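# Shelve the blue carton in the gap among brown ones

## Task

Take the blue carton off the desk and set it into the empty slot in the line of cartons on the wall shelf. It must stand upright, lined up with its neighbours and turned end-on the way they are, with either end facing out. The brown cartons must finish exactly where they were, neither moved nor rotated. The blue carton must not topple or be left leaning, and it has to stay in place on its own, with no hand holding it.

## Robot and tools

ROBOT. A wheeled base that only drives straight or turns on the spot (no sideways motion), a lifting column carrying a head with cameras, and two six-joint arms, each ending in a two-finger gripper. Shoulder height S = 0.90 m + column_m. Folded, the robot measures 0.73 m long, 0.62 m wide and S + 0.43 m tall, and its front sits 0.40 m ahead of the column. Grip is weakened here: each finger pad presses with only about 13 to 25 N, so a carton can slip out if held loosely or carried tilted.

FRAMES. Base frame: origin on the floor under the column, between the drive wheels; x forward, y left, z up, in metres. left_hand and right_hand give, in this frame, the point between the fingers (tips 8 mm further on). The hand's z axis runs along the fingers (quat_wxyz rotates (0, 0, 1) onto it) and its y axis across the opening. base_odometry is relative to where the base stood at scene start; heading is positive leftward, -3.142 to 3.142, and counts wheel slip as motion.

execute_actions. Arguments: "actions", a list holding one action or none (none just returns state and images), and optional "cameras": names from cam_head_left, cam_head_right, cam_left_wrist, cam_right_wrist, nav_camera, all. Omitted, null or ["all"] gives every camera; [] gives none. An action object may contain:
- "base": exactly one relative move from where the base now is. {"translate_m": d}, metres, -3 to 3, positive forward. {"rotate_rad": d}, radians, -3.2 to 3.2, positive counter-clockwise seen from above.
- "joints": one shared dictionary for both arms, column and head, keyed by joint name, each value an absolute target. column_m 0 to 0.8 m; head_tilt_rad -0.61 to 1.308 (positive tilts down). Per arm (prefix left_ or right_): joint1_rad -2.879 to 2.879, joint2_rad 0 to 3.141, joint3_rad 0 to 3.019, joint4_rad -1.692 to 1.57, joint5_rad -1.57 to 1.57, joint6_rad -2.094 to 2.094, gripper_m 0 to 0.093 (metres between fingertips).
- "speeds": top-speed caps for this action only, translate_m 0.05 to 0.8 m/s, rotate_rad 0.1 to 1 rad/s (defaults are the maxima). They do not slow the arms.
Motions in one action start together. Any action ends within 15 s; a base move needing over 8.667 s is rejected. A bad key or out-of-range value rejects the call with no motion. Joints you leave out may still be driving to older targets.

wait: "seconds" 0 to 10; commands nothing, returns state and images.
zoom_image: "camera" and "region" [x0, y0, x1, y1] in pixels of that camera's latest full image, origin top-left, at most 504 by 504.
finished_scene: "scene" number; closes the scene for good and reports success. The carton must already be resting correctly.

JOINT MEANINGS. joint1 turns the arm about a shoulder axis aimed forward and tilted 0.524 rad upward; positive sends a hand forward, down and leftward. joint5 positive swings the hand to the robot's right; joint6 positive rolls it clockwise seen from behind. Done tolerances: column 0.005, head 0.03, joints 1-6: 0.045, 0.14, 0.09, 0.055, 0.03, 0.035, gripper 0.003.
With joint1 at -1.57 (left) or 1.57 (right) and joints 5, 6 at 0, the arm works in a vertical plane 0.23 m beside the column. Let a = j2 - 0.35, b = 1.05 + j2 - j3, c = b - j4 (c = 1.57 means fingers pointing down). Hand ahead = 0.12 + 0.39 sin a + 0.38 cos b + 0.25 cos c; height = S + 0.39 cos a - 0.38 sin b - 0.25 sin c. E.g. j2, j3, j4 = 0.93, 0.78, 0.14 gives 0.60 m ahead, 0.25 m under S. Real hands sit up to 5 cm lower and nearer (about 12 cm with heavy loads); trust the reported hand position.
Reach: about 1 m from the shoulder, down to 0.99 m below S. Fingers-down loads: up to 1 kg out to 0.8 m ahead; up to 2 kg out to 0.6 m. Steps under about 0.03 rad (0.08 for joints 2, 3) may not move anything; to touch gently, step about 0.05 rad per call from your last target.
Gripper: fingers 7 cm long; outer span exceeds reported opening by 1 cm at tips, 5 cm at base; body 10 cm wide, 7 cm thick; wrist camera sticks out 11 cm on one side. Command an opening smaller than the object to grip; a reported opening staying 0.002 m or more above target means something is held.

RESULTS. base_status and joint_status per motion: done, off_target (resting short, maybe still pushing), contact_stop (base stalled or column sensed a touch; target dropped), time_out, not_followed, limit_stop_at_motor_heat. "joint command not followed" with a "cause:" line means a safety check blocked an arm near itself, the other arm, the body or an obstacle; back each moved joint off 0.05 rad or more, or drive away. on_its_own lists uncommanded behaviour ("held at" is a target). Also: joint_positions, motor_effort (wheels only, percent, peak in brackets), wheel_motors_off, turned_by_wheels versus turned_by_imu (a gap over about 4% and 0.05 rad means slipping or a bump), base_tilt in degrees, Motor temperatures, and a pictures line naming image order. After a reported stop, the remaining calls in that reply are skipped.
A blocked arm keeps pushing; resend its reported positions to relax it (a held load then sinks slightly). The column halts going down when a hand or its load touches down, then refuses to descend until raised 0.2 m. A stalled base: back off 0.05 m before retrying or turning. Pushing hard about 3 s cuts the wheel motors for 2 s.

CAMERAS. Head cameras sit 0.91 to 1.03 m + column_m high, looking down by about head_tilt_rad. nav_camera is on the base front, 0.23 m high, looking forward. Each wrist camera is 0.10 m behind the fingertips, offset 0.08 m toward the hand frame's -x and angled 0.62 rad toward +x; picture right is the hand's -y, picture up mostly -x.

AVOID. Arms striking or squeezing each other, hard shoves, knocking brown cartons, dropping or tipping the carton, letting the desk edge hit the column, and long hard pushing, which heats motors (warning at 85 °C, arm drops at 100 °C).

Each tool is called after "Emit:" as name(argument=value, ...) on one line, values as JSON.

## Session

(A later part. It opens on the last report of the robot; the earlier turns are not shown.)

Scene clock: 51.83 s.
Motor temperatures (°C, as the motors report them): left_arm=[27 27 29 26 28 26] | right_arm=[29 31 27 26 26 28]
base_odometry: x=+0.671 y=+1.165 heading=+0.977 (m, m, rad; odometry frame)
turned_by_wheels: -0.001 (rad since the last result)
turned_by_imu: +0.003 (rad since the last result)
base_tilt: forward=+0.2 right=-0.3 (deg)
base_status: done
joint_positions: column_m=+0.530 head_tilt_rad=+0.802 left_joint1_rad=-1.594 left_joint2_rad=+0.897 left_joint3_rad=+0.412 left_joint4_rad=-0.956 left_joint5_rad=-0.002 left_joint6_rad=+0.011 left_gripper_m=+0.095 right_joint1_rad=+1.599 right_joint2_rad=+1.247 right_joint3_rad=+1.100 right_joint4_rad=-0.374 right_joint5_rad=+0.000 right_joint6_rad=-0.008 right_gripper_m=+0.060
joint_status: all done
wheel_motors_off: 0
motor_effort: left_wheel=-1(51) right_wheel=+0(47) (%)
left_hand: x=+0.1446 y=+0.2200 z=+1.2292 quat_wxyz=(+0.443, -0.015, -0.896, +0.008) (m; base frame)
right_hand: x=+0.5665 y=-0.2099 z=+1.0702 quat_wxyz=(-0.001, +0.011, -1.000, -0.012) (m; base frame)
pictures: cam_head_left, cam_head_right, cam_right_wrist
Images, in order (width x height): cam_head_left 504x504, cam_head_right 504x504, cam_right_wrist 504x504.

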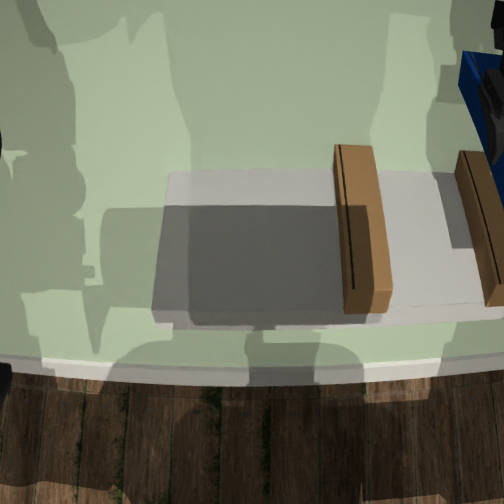

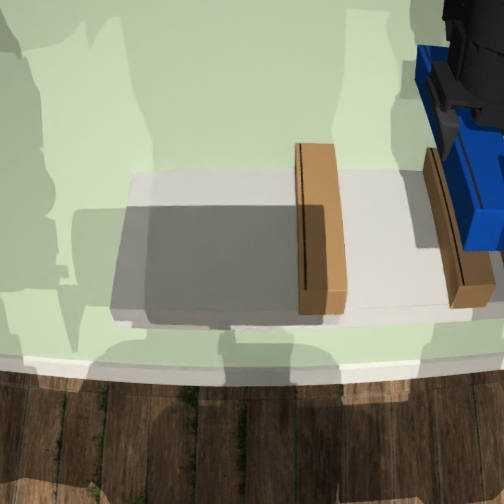

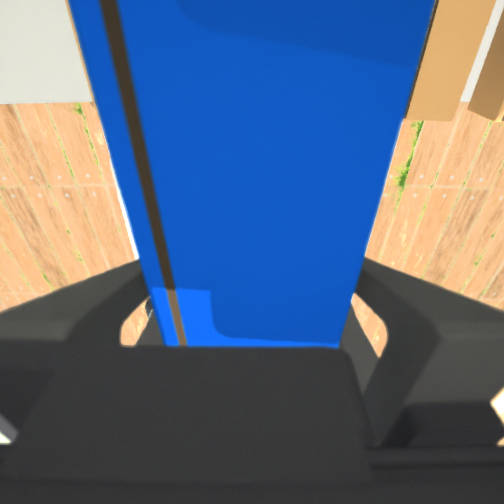

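Emit:
execute_actions(actions=[{"base":{"translate_m":0.08},"joints":{"right_joint1_rad":1.66},"speeds":{"translate_m":0.2}}], cameras=["cam_head_left","cam_head_right","cam_right_wrist"])

Scene clock: 54.00 s.
Motor temperatures (°C, as the motors report them): left_arm=[27 27 29 26 28 26] | right_arm=[29 31 27 26 26 28]
base_odometry: x=+0.716 y=+1.231 heading=+0.976 (m, m, rad; odometry frame)
turned_by_wheels: +0.000 (rad since the last result)
turned_by_imu: +0.001 (rad since the last result)
base_tilt: forward=+0.0 right=-0.2 (deg)
base_status: done
joint_positions: column_m=+0.530 head_tilt_rad=+0.802 left_joint1_rad=-1.594 left_joint2_rad=+0.898 left_joint3_rad=+0.414 left_joint4_rad=-0.956 left_joint5_rad=-0.002 left_joint6_rad=+0.011 left_gripper_m=+0.095 right_joint1_rad=+1.666 right_joint2_rad=+1.247 right_joint3_rad=+1.100 right_joint4_rad=-0.374 right_joint5_rad=+0.000 right_joint6_rad=-0.008 right_gripper_m=+0.060
joint_status: all done
wheel_motors_off: 0
motor_effort: left_wheel=-1(29) right_wheel=+1(29) (%)
left_hand: x=+0.1457 y=+0.2199 z=+1.2287 quat_wxyz=(+0.442, -0.015, -0.897, +0.008) (m; base frame)
right_hand: x=+0.5655 y=-0.1722 z=+1.0721 quat_wxyz=(-0.002, +0.028, -0.999, -0.042) (m; base frame)
pictures: cam_head_left, cam_head_right, cam_right_wrist
Images, in order (width x height): cam_head_left 504x504, cam_head_right 504x504, cam_right_wrist 504x504.

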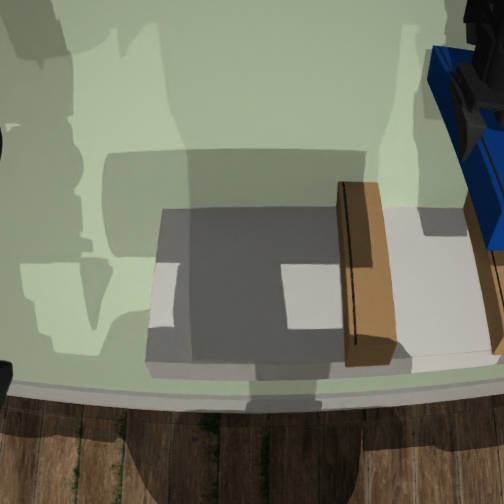

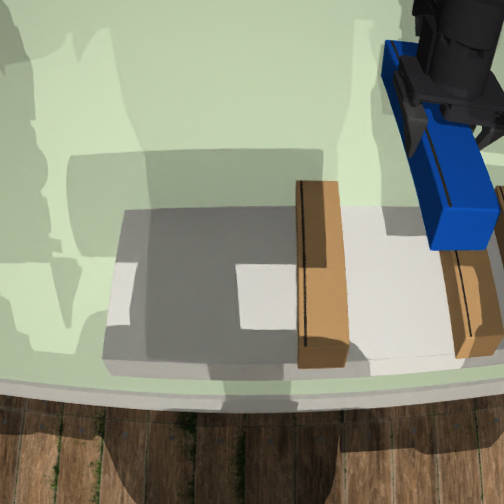

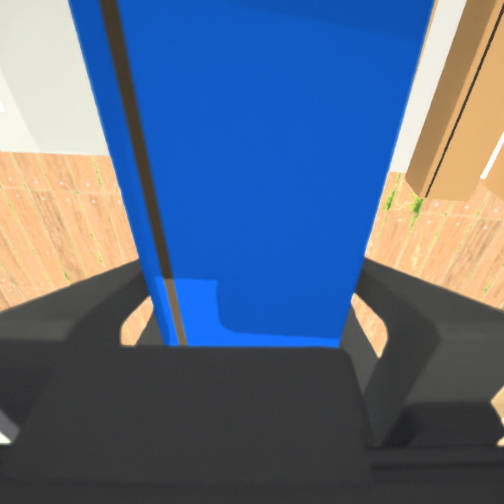

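Emit:
execute_actions(actions=[{"base":{"translate_m":0.08},"joints":{"right_joint1_rad":1.63,"column_m":0.47},"speeds":{"translate_m":0.2}}], cameras=["cam_head_left","cam_head_right","cam_right_wrist"])

Scene clock: 56.03 s.
Motor temperatures (°C, as the motors report them): left_arm=[27 27 29 26 28 26] | right_arm=[29 31 28 26 26 28]
base_odometry: x=+0.761 y=+1.298 heading=+0.976 (m, m, rad; odometry frame)
turned_by_wheels: +0.000 (rad since the last result)
turned_by_imu: +0.001 (rad since the last result)
base_tilt: forward=+0.0 right=-0.2 (deg)
base_status: done
joint_positions: column_m=+0.470 head_tilt_rad=+0.802 left_joint1_rad=-1.594 left_joint2_rad=+0.898 left_joint3_rad=+0.413 left_joint4_rad=-0.956 left_joint5_rad=-0.002 left_joint6_rad=+0.011 left_gripper_m=+0.095 right_joint1_rad=+1.632 right_joint2_rad=+1.282 right_joint3_rad=+1.063 right_joint4_rad=-0.388 right_joint5_rad=-0.003 right_joint6_rad=-0.004 right_gripper_m=+0.060
joint_status: all done
wheel_motors_off: 0
motor_effort: left_wheel=-1(28) right_wheel=+2(29) (%)
left_hand: x=+0.1454 y=+0.2200 z=+1.1689 quat_wxyz=(+0.443, -0.015, -0.897, +0.008) (m; base frame)
right_hand: x=+0.5272 y=-0.1911 z=+0.9919 quat_wxyz=(+0.042, +0.018, -0.999, -0.027) (m; base frame)
pictures: cam_head_left, cam_head_right, cam_right_wrist
Images, in order (width x height): cam_head_left 504x504, cam_head_right 504x504, cam_right_wrist 504x504.

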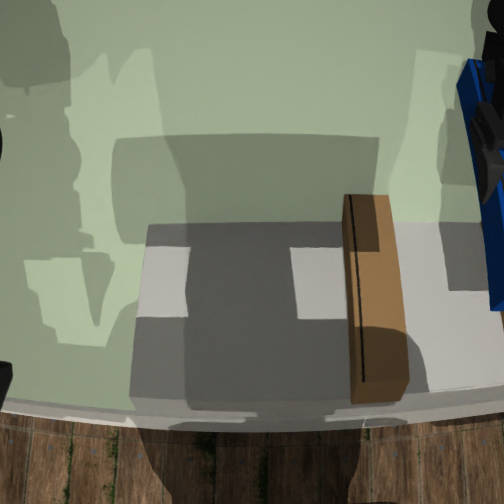

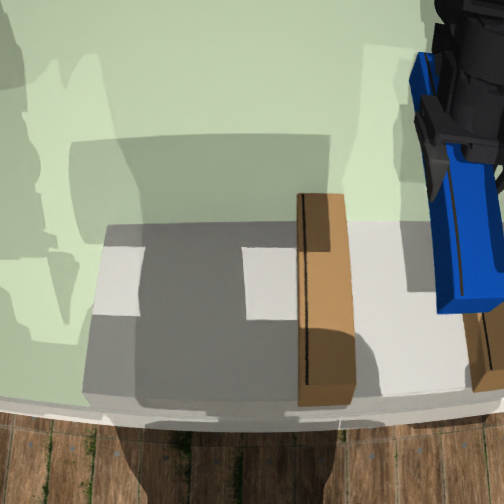

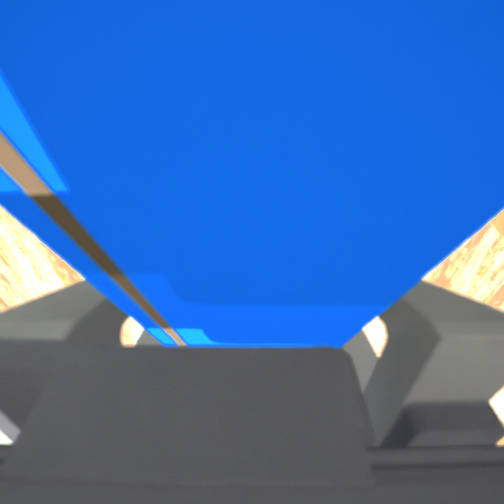

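Emit:
execute_actions(actions=[{"base":{"translate_m":-0.085},"speeds":{"translate_m":0.1}}], cameras=[])

Emit:
execute_actions(actions=[{"joints":{"right_joint2_rad":1.2,"right_joint3_rad":1.1,"right_joint4_rad":-0.376,"column_m":0.4}}], cameras=["cam_head_left","cam_head_right","cam_right_wrist"])

Scene clock: 57.93 s.
Motor temperatures (°C, as the motors report them): left_arm=[27 27 29 26 28 26] | right_arm=[29 31 28 26 26 28]
base_odometry: x=+0.713 y=+1.227 heading=+0.977 (m, m, rad; odometry frame)
turned_by_wheels: +0.001 (rad since the last result)
turned_by_imu: +0.001 (rad since the last result)
base_tilt: forward=+0.1 right=-0.3 (deg)
base_status: done
joint_positions: column_m=+0.470 head_tilt_rad=+0.802 left_joint1_rad=-1.594 left_joint2_rad=+0.898 left_joint3_rad=+0.411 left_joint4_rad=-0.956 left_joint5_rad=-0.002 left_joint6_rad=+0.011 left_gripper_m=+0.095 right_joint1_rad=+1.632 right_joint2_rad=+1.261 right_joint3_rad=+1.080 right_joint4_rad=-0.385 right_joint5_rad=-0.002 right_joint6_rad=-0.004 right_gripper_m=+0.060
joint_status: not commanded
wheel_motors_off: 0
motor_effort: left_wheel=+1(29) right_wheel=+2(23) (%)
left_hand: x=+0.1440 y=+0.2200 z=+1.1694 quat_wxyz=(+0.444, -0.015, -0.896, +0.008) (m; base frame)
right_hand: x=+0.5459 y=-0.1911 z=+1.0024 quat_wxyz=(+0.021, +0.018, -0.999, -0.027) (m; base frame)
pictures: none
No camera images: the call's "cameras" was empty. Leave "cameras" out to get every camera's image.

Scene clock: 59.43 s.
Motor temperatures (°C, as the motors report them): left_arm=[27 27 29 26 28 26] | right_arm=[29 31 28 26 26 28]
base_odometry: x=+0.713 y=+1.227 heading=+0.977 (m, m, rad; odometry frame)
turned_by_wheels: +0.000 (rad since the last result)
turned_by_imu: +0.001 (rad since the last result)
base_tilt: forward=+0.1 right=-0.3 (deg)
base_status: not commanded
joint_positions: column_m=+0.400 head_tilt_rad=+0.802 left_joint1_rad=-1.594 left_joint2_rad=+0.898 left_joint3_rad=+0.411 left_joint4_rad=-0.956 left_joint5_rad=-0.002 left_joint6_rad=+0.011 left_gripper_m=+0.095 right_joint1_rad=+1.632 right_joint2_rad=+1.198 right_joint3_rad=+1.080 right_joint4_rad=-0.385 right_joint5_rad=-0.002 right_joint6_rad=-0.004 right_gripper_m=+0.060
joint_status: all done
wheel_motors_off: 0
motor_effort: left_wheel=+1(1) right_wheel=+2(1) (%)
left_hand: x=+0.1440 y=+0.2200 z=+1.0994 quat_wxyz=(+0.444, -0.015, -0.896, +0.008) (m; base frame)
right_hand: x=+0.5684 y=-0.1919 z=+0.9597 quat_wxyz=(-0.010, +0.017, -0.999, -0.028) (m; base frame)
pictures: cam_head_left, cam_head_right, cam_right_wrist
Images, in order (width x height): cam_head_left 504x504, cam_head_right 504x504, cam_right_wrist 504x504.

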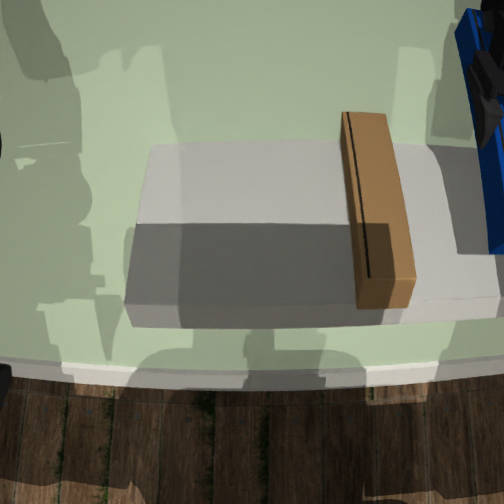

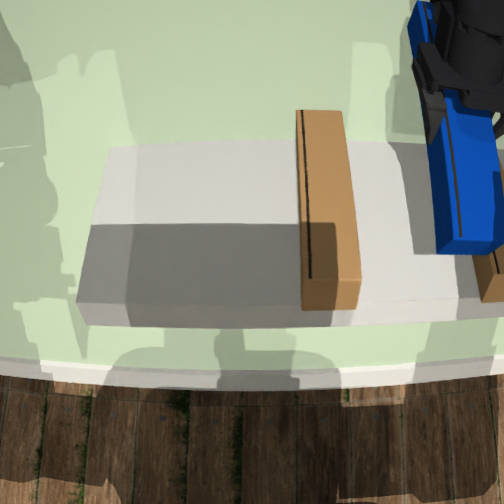

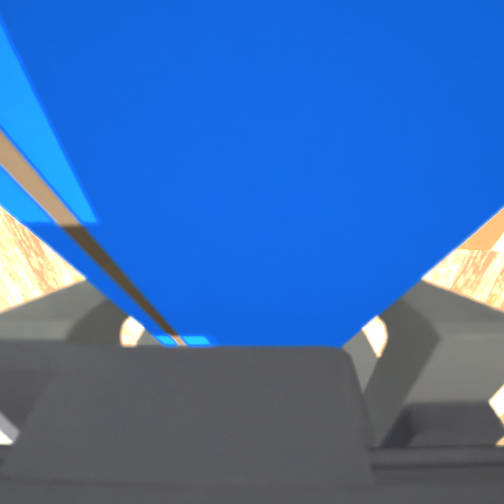

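Emit:
execute_actions(actions=[{"joints":{"right_joint1_rad":1.66,"column_m":0.38}}], cameras=[])

Emit:
execute_actions(actions=[{"joints":{"column_m":0.32}}], cameras=["cam_head_left","cam_head_right","cam_right_wrist"])

Scene clock: 60.60 s.
Motor temperatures (°C, as the motors report them): left_arm=[27 27 29 26 28 26] | right_arm=[29 31 28 26 26 28]
base_odometry: x=+0.713 y=+1.227 heading=+0.977 (m, m, rad; odometry frame)
turned_by_wheels: +0.000 (rad since the last result)
turned_by_imu: +0.001 (rad since the last result)
base_tilt: forward=+0.1 right=-0.5 (deg)
base_status: not commanded
joint_positions: column_m=+0.380 head_tilt_rad=+0.802 left_joint1_rad=-1.594 left_joint2_rad=+0.898 left_joint3_rad=+0.411 left_joint4_rad=-0.956 left_joint5_rad=-0.002 left_joint6_rad=+0.011 left_gripper_m=+0.095 right_joint1_rad=+1.657 right_joint2_rad=+1.198 right_joint3_rad=+1.080 right_joint4_rad=-0.385 right_joint5_rad=-0.001 right_joint6_rad=-0.004 right_gripper_m=+0.060
joint_status: all done
wheel_motors_off: 0
motor_effort: left_wheel=+1(1) right_wheel=+0(1) (%)
left_hand: x=+0.1440 y=+0.2200 z=+1.0794 quat_wxyz=(+0.444, -0.015, -0.896, +0.008) (m; base frame)
right_hand: x=+0.5679 y=-0.1786 z=+0.9405 quat_wxyz=(-0.010, +0.023, -0.999, -0.038) (m; base frame)
pictures: none
No camera images: the call's "cameras" was empty. Leave "cameras" out to get every camera's image.

Scene clock: 61.97 s.
Motor temperatures (°C, as the motors report them): left_arm=[27 27 29 26 28 26] | right_arm=[29 31 28 26 26 28]
base_odometry: x=+0.713 y=+1.227 heading=+0.977 (m, m, rad; odometry frame)
turned_by_wheels: +0.000 (rad since the last result)
turned_by_imu: +0.001 (rad since the last result)
base_tilt: forward=+0.1 right=-0.3 (deg)
base_status: not commanded
joint_positions: column_m=+0.320 head_tilt_rad=+0.802 left_joint1_rad=-1.594 left_joint2_rad=+0.898 left_joint3_rad=+0.411 left_joint4_rad=-0.956 left_joint5_rad=-0.002 left_joint6_rad=+0.011 left_gripper_m=+0.095 right_joint1_rad=+1.657 right_joint2_rad=+1.198 right_joint3_rad=+1.080 right_joint4_rad=-0.385 right_joint5_rad=-0.001 right_joint6_rad=-0.004 right_gripper_m=+0.060
joint_status: all done
wheel_motors_off: 0
motor_effort: left_wheel=+1(1) right_wheel=-2(0) (%)
left_hand: x=+0.1440 y=+0.2200 z=+1.0194 quat_wxyz=(+0.444, -0.015, -0.896, +0.008) (m; base frame)
right_hand: x=+0.5679 y=-0.1786 z=+0.8805 quat_wxyz=(-0.010, +0.023, -0.999, -0.038) (m; base frame)
pictures: cam_head_left, cam_head_right, cam_right_wrist
Images, in order (width x height): cam_head_left 504x504, cam_head_right 504x504, cam_right_wrist 504x504.

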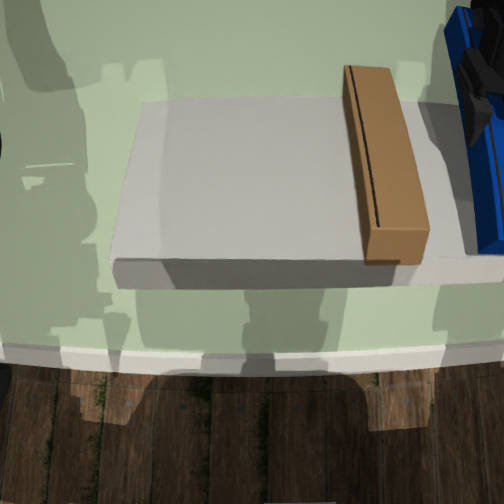

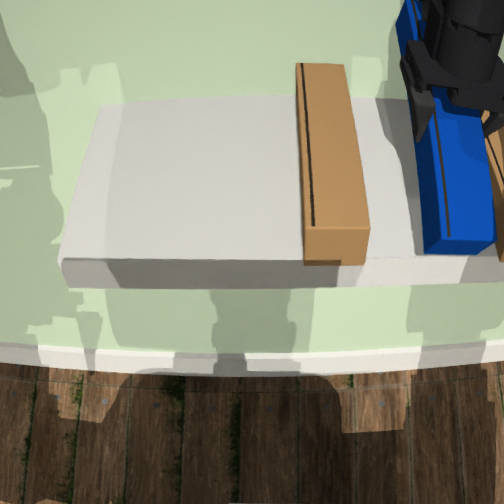

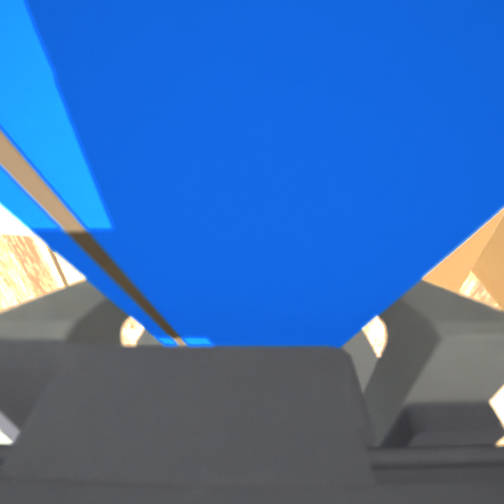

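Emit:
execute_actions(actions=[{"joints":{"column_m":0.29}}], cameras=["cam_head_right","cam_right_wrist"])

Scene clock: 63.00 s.
Motor temperatures (°C, as the motors report them): left_arm=[27 27 29 26 28 26] | right_arm=[29 31 28 26 26 28]
base_odometry: x=+0.713 y=+1.227 heading=+0.977 (m, m, rad; odometry frame)
turned_by_wheels: +0.000 (rad since the last result)
turned_by_imu: +0.000 (rad since the last result)
base_tilt: forward=+0.1 right=-0.4 (deg)
base_status: not commanded
joint_positions: column_m=+0.290 head_tilt_rad=+0.802 left_joint1_rad=-1.594 left_joint2_rad=+0.898 left_joint3_rad=+0.411 left_joint4_rad=-0.956 left_joint5_rad=-0.002 left_joint6_rad=+0.011 left_gripper_m=+0.095 right_joint1_rad=+1.657 right_joint2_rad=+1.198 right_joint3_rad=+1.080 right_joint4_rad=-0.385 right_joint5_rad=-0.001 right_joint6_rad=-0.004 right_gripper_m=+0.060
joint_status: all done
wheel_motors_off: 0
motor_effort: left_wheel=+1(2) right_wheel=-3(2) (%)
left_hand: x=+0.1440 y=+0.2200 z=+0.9894 quat_wxyz=(+0.444, -0.015, -0.896, +0.008) (m; base frame)
right_hand: x=+0.5679 y=-0.1786 z=+0.8505 quat_wxyz=(-0.010, +0.023, -0.999, -0.038) (m; base frame)
pictures: cam_head_right, cam_right_wrist
Images, in order (width x height): cam_head_right 504x504, cam_right_wrist 504x504.

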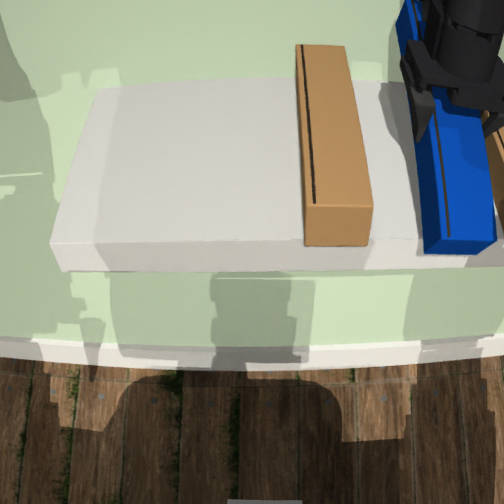

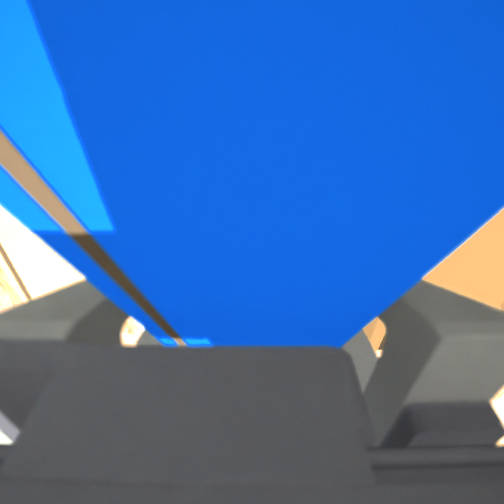

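Emit:
execute_actions(actions=[{"base":{"translate_m":0.015},"joints":{"column_m":0.27},"speeds":{"translate_m":0.05}}], cameras=["cam_head_right","cam_head_left","cam_right_wrist"])

Scene clock: 64.17 s.
Motor temperatures (°C, as the motors report them): left_arm=[27 27 29 26 28 26] | right_arm=[29 31 28 26 26 28]
base_odometry: x=+0.721 y=+1.240 heading=+0.976 (m, m, rad; odometry frame)
turned_by_wheels: +0.000 (rad since the last result)
turned_by_imu: +0.000 (rad since the last result)
base_tilt: forward=+0.1 right=-0.3 (deg)
base_status: done
joint_positions: column_m=+0.270 head_tilt_rad=+0.803 left_joint1_rad=-1.594 left_joint2_rad=+0.898 left_joint3_rad=+0.410 left_joint4_rad=-0.956 left_joint5_rad=-0.002 left_joint6_rad=+0.011 left_gripper_m=+0.095 right_joint1_rad=+1.657 right_joint2_rad=+1.198 right_joint3_rad=+1.081 right_joint4_rad=-0.385 right_joint5_rad=-0.001 right_joint6_rad=-0.004 right_gripper_m=+0.060
joint_status: all done
wheel_motors_off: 0
motor_effort: left_wheel=+0(31) right_wheel=+1(29) (%)
left_hand: x=+0.1437 y=+0.2200 z=+0.9695 quat_wxyz=(+0.444, -0.015, -0.896, +0.008) (m; base frame)
right_hand: x=+0.5683 y=-0.1785 z=+0.8305 quat_wxyz=(-0.010, +0.023, -0.999, -0.038) (m; base frame)
pictures: cam_head_left, cam_head_right, cam_right_wrist
Images, in order (width x height): cam_head_left 504x504, cam_head_right 504x504, cam_right_wrist 504x504.

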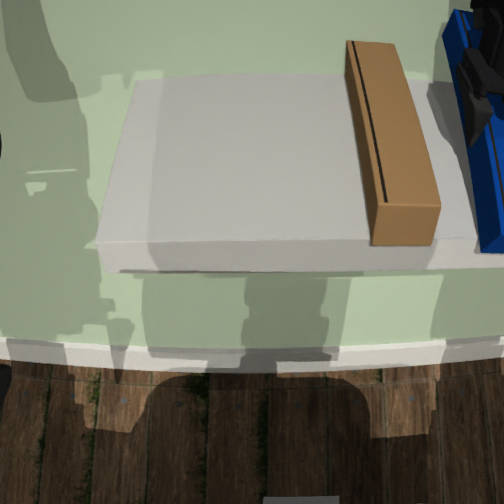

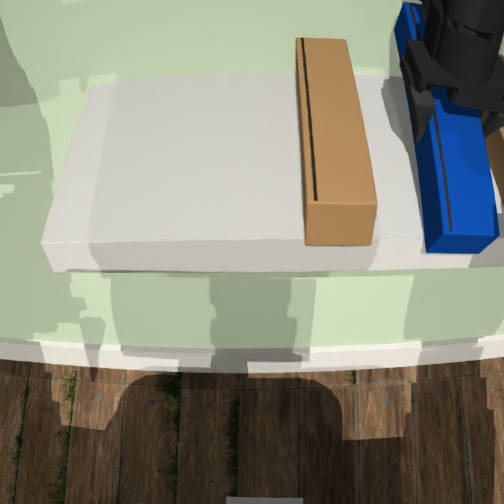

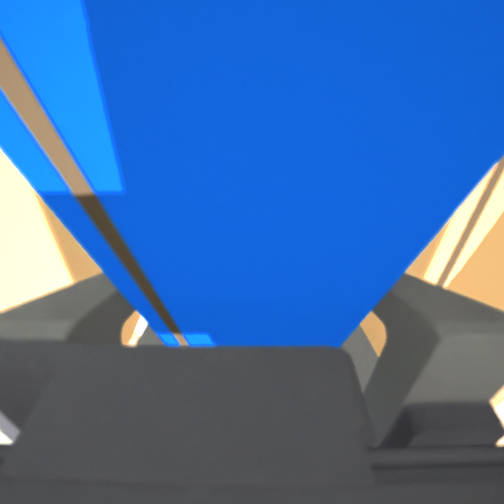

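Emit:
execute_actions(actions=[{"joints":{"column_m":0.25}}], cameras=[])

Emit:
execute_actions(actions=[{"base":{"translate_m":0.02},"speeds":{"translate_m":0.05}}], cameras=["cam_head_right","cam_right_wrist"])

Scene clock: 65.13 s.
Motor temperatures (°C, as the motors report them): left_arm=[27 27 29 26 28 26] | right_arm=[29 31 28 26 26 28]
base_odometry: x=+0.721 y=+1.240 heading=+0.976 (m, m, rad; odometry frame)
turned_by_wheels: +0.000 (rad since the last result)
turned_by_imu: +0.000 (rad since the last result)
base_tilt: forward=+0.2 right=-0.4 (deg)
base_status: not commanded
joint_positions: column_m=+0.250 head_tilt_rad=+0.803 left_joint1_rad=-1.594 left_joint2_rad=+0.898 left_joint3_rad=+0.410 left_joint4_rad=-0.956 left_joint5_rad=-0.002 left_joint6_rad=+0.011 left_gripper_m=+0.095 right_joint1_rad=+1.657 right_joint2_rad=+1.198 right_joint3_rad=+1.081 right_joint4_rad=-0.385 right_joint5_rad=-0.001 right_joint6_rad=-0.004 right_gripper_m=+0.060
joint_status: all done
wheel_motors_off: 0
motor_effort: left_wheel=+0(0) right_wheel=+0(1) (%)
left_hand: x=+0.1437 y=+0.2200 z=+0.9495 quat_wxyz=(+0.444, -0.015, -0.896, +0.008) (m; base frame)
right_hand: x=+0.5683 y=-0.1785 z=+0.8105 quat_wxyz=(-0.010, +0.023, -0.999, -0.038) (m; base frame)
pictures: none
No camera images: the call's "cameras" was empty. Leave "cameras" out to get every camera's image.

Scene clock: 66.30 s.
Motor temperatures (°C, as the motors report them): left_arm=[27 27 29 26 28 26] | right_arm=[29 31 28 26 26 28]
base_odometry: x=+0.733 y=+1.256 heading=+0.976 (m, m, rad; odometry frame)
turned_by_wheels: +0.000 (rad since the last result)
turned_by_imu: +0.000 (rad since the last result)
base_tilt: forward=+0.1 right=-0.3 (deg)
base_status: done
joint_positions: column_m=+0.250 head_tilt_rad=+0.803 left_joint1_rad=-1.594 left_joint2_rad=+0.898 left_joint3_rad=+0.410 left_joint4_rad=-0.956 left_joint5_rad=-0.002 left_joint6_rad=+0.011 left_gripper_m=+0.095 right_joint1_rad=+1.657 right_joint2_rad=+1.198 right_joint3_rad=+1.082 right_joint4_rad=-0.385 right_joint5_rad=-0.001 right_joint6_rad=-0.004 right_gripper_m=+0.060
joint_status: not commanded
wheel_motors_off: 0
motor_effort: left_wheel=+0(30) right_wheel=+3(26) (%)
left_hand: x=+0.1437 y=+0.2200 z=+0.9495 quat_wxyz=(+0.444, -0.015, -0.896, +0.008) (m; base frame)
right_hand: x=+0.5694 y=-0.1785 z=+0.8108 quat_wxyz=(-0.011, +0.023, -0.999, -0.038) (m; base frame)
pictures: cam_head_right, cam_right_wrist
Images, in order (width x height): cam_head_right 504x504, cam_right_wrist 504x504.

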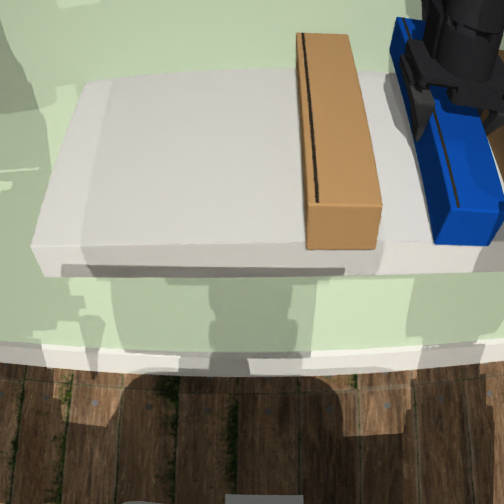

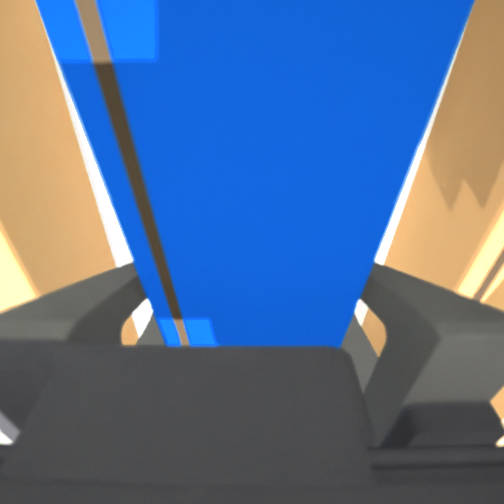

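Aligned with the fronts and centred. Settle and release.

Emit:
execute_actions(actions=[{"joints":{"column_m":0.236}}], cameras=[])

Emit:
execute_actions(actions=[{"joints":{"right_gripper_m":0.069}}], cameras=["cam_right_wrist"])

Emit:
execute_actions(actions=[{"joints":{"column_m":0.35}}], cameras=["cam_right_wrist","cam_head_right"])

Scene clock: 67.23 s.
Motor temperatures (°C, as the motors report them): left_arm=[27 27 29 26 28 26] | right_arm=[29 31 28 26 26 28]
base_odometry: x=+0.733 y=+1.256 heading=+0.976 (m, m, rad; odometry frame)
turned_by_wheels: +0.000 (rad since the last result)
turned_by_imu: +0.000 (rad since the last result)
base_tilt: forward=+0.1 right=-0.3 (deg)
base_status: not commanded
joint_positions: column_m=+0.236 head_tilt_rad=+0.803 left_joint1_rad=-1.594 left_joint2_rad=+0.898 left_joint3_rad=+0.410 left_joint4_rad=-0.956 left_joint5_rad=-0.002 left_joint6_rad=+0.011 left_gripper_m=+0.095 right_joint1_rad=+1.657 right_joint2_rad=+1.197 right_joint3_rad=+1.082 right_joint4_rad=-0.385 right_joint5_rad=-0.001 right_joint6_rad=-0.004 right_gripper_m=+0.060
joint_status: all done
wheel_motors_off: 0
motor_effort: left_wheel=+0(0) right_wheel=-1(0) (%)
left_hand: x=+0.1437 y=+0.2200 z=+0.9355 quat_wxyz=(+0.444, -0.015, -0.896, +0.008) (m; base frame)
right_hand: x=+0.5698 y=-0.1785 z=+0.7973 quat_wxyz=(-0.012, +0.023, -0.999, -0.038) (m; base frame)
pictures: none
No camera images: the call's "cameras" was empty. Leave "cameras" out to get every camera's image.

Scene clock: 67.90 s.
Motor temperatures (°C, as the motors report them): left_arm=[27 27 29 26 28 26] | right_arm=[29 31 28 26 26 28]
base_odometry: x=+0.733 y=+1.256 heading=+0.976 (m, m, rad; odometry frame)
turned_by_wheels: +0.000 (rad since the last result)
turned_by_imu: +0.000 (rad since the last result)
base_tilt: forward=+0.1 right=-0.4 (deg)
base_status: not commanded
joint_positions: column_m=+0.236 head_tilt_rad=+0.803 left_joint1_rad=-1.594 left_joint2_rad=+0.898 left_joint3_rad=+0.410 left_joint4_rad=-0.956 left_joint5_rad=-0.002 left_joint6_rad=+0.011 left_gripper_m=+0.095 right_joint1_rad=+1.657 right_joint2_rad=+1.197 right_joint3_rad=+1.082 right_joint4_rad=-0.385 right_joint5_rad=-0.001 right_joint6_rad=-0.004 right_gripper_m=+0.069
joint_status: all done
wheel_motors_off: 0
motor_effort: left_wheel=+0(0) right_wheel=+1(1) (%)
left_hand: x=+0.1437 y=+0.2200 z=+0.9355 quat_wxyz=(+0.444, -0.015, -0.896, +0.008) (m; base frame)
right_hand: x=+0.5698 y=-0.1785 z=+0.7973 quat_wxyz=(-0.012, +0.023, -0.999, -0.038) (m; base frame)
pictures: cam_right_wrist
Images, in order (width x height): cam_right_wrist 504x504.

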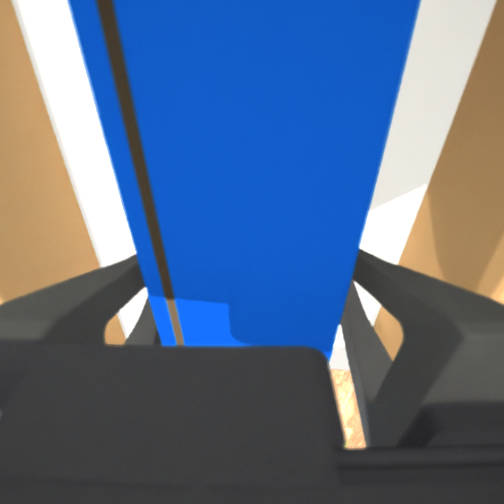

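Scene clock: 69.97 s.
Motor temperatures (°C, as the motors report them): left_arm=[27 27 29 26 28 26] | right_arm=[29 31 28 26 26 28]
base_odometry: x=+0.733 y=+1.256 heading=+0.976 (m, m, rad; odometry frame)
turned_by_wheels: +0.000 (rad since the last result)
turned_by_imu: +0.001 (rad since the last result)
base_tilt: forward=+0.0 right=-0.4 (deg)
base_status: not commanded
joint_positions: column_m=+0.350 head_tilt_rad=+0.803 left_joint1_rad=-1.594 left_joint2_rad=+0.898 left_joint3_rad=+0.410 left_joint4_rad=-0.956 left_joint5_rad=-0.002 left_joint6_rad=+0.011 left_gripper_m=+0.095 right_joint1_rad=+1.657 right_joint2_rad=+1.198 right_joint3_rad=+1.082 right_joint4_rad=-0.385 right_joint5_rad=-0.001 right_joint6_rad=-0.004 right_gripper_m=+0.069
joint_status: all done
wheel_motors_off: 0
motor_effort: left_wheel=+0(0) right_wheel=+2(0) (%)
left_hand: x=+0.1437 y=+0.2200 z=+1.0493 quat_wxyz=(+0.444, -0.015, -0.896, +0.008) (m; base frame)
right_hand: x=+0.5697 y=-0.1785 z=+0.9110 quat_wxyz=(-0.012, +0.023, -0.999, -0.038) (m; base frame)
pictures: cam_head_right, cam_right_wrist
Images, in order (width x height): cam_head_right 504x504, cam_right_wrist 504x504.

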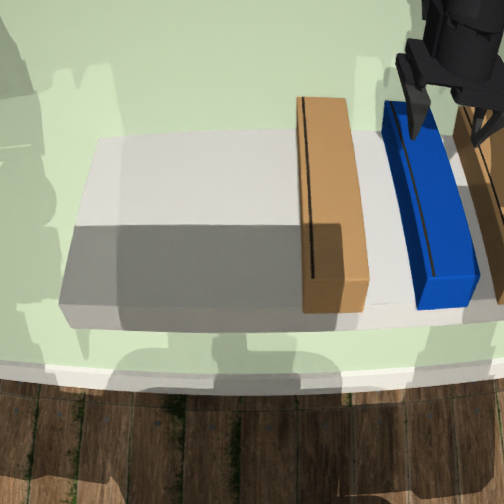

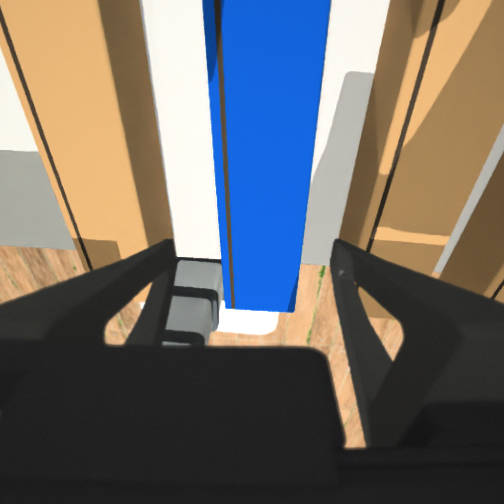

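Emit:
finished_scene(scene=2)

The scene is finished: the task was done.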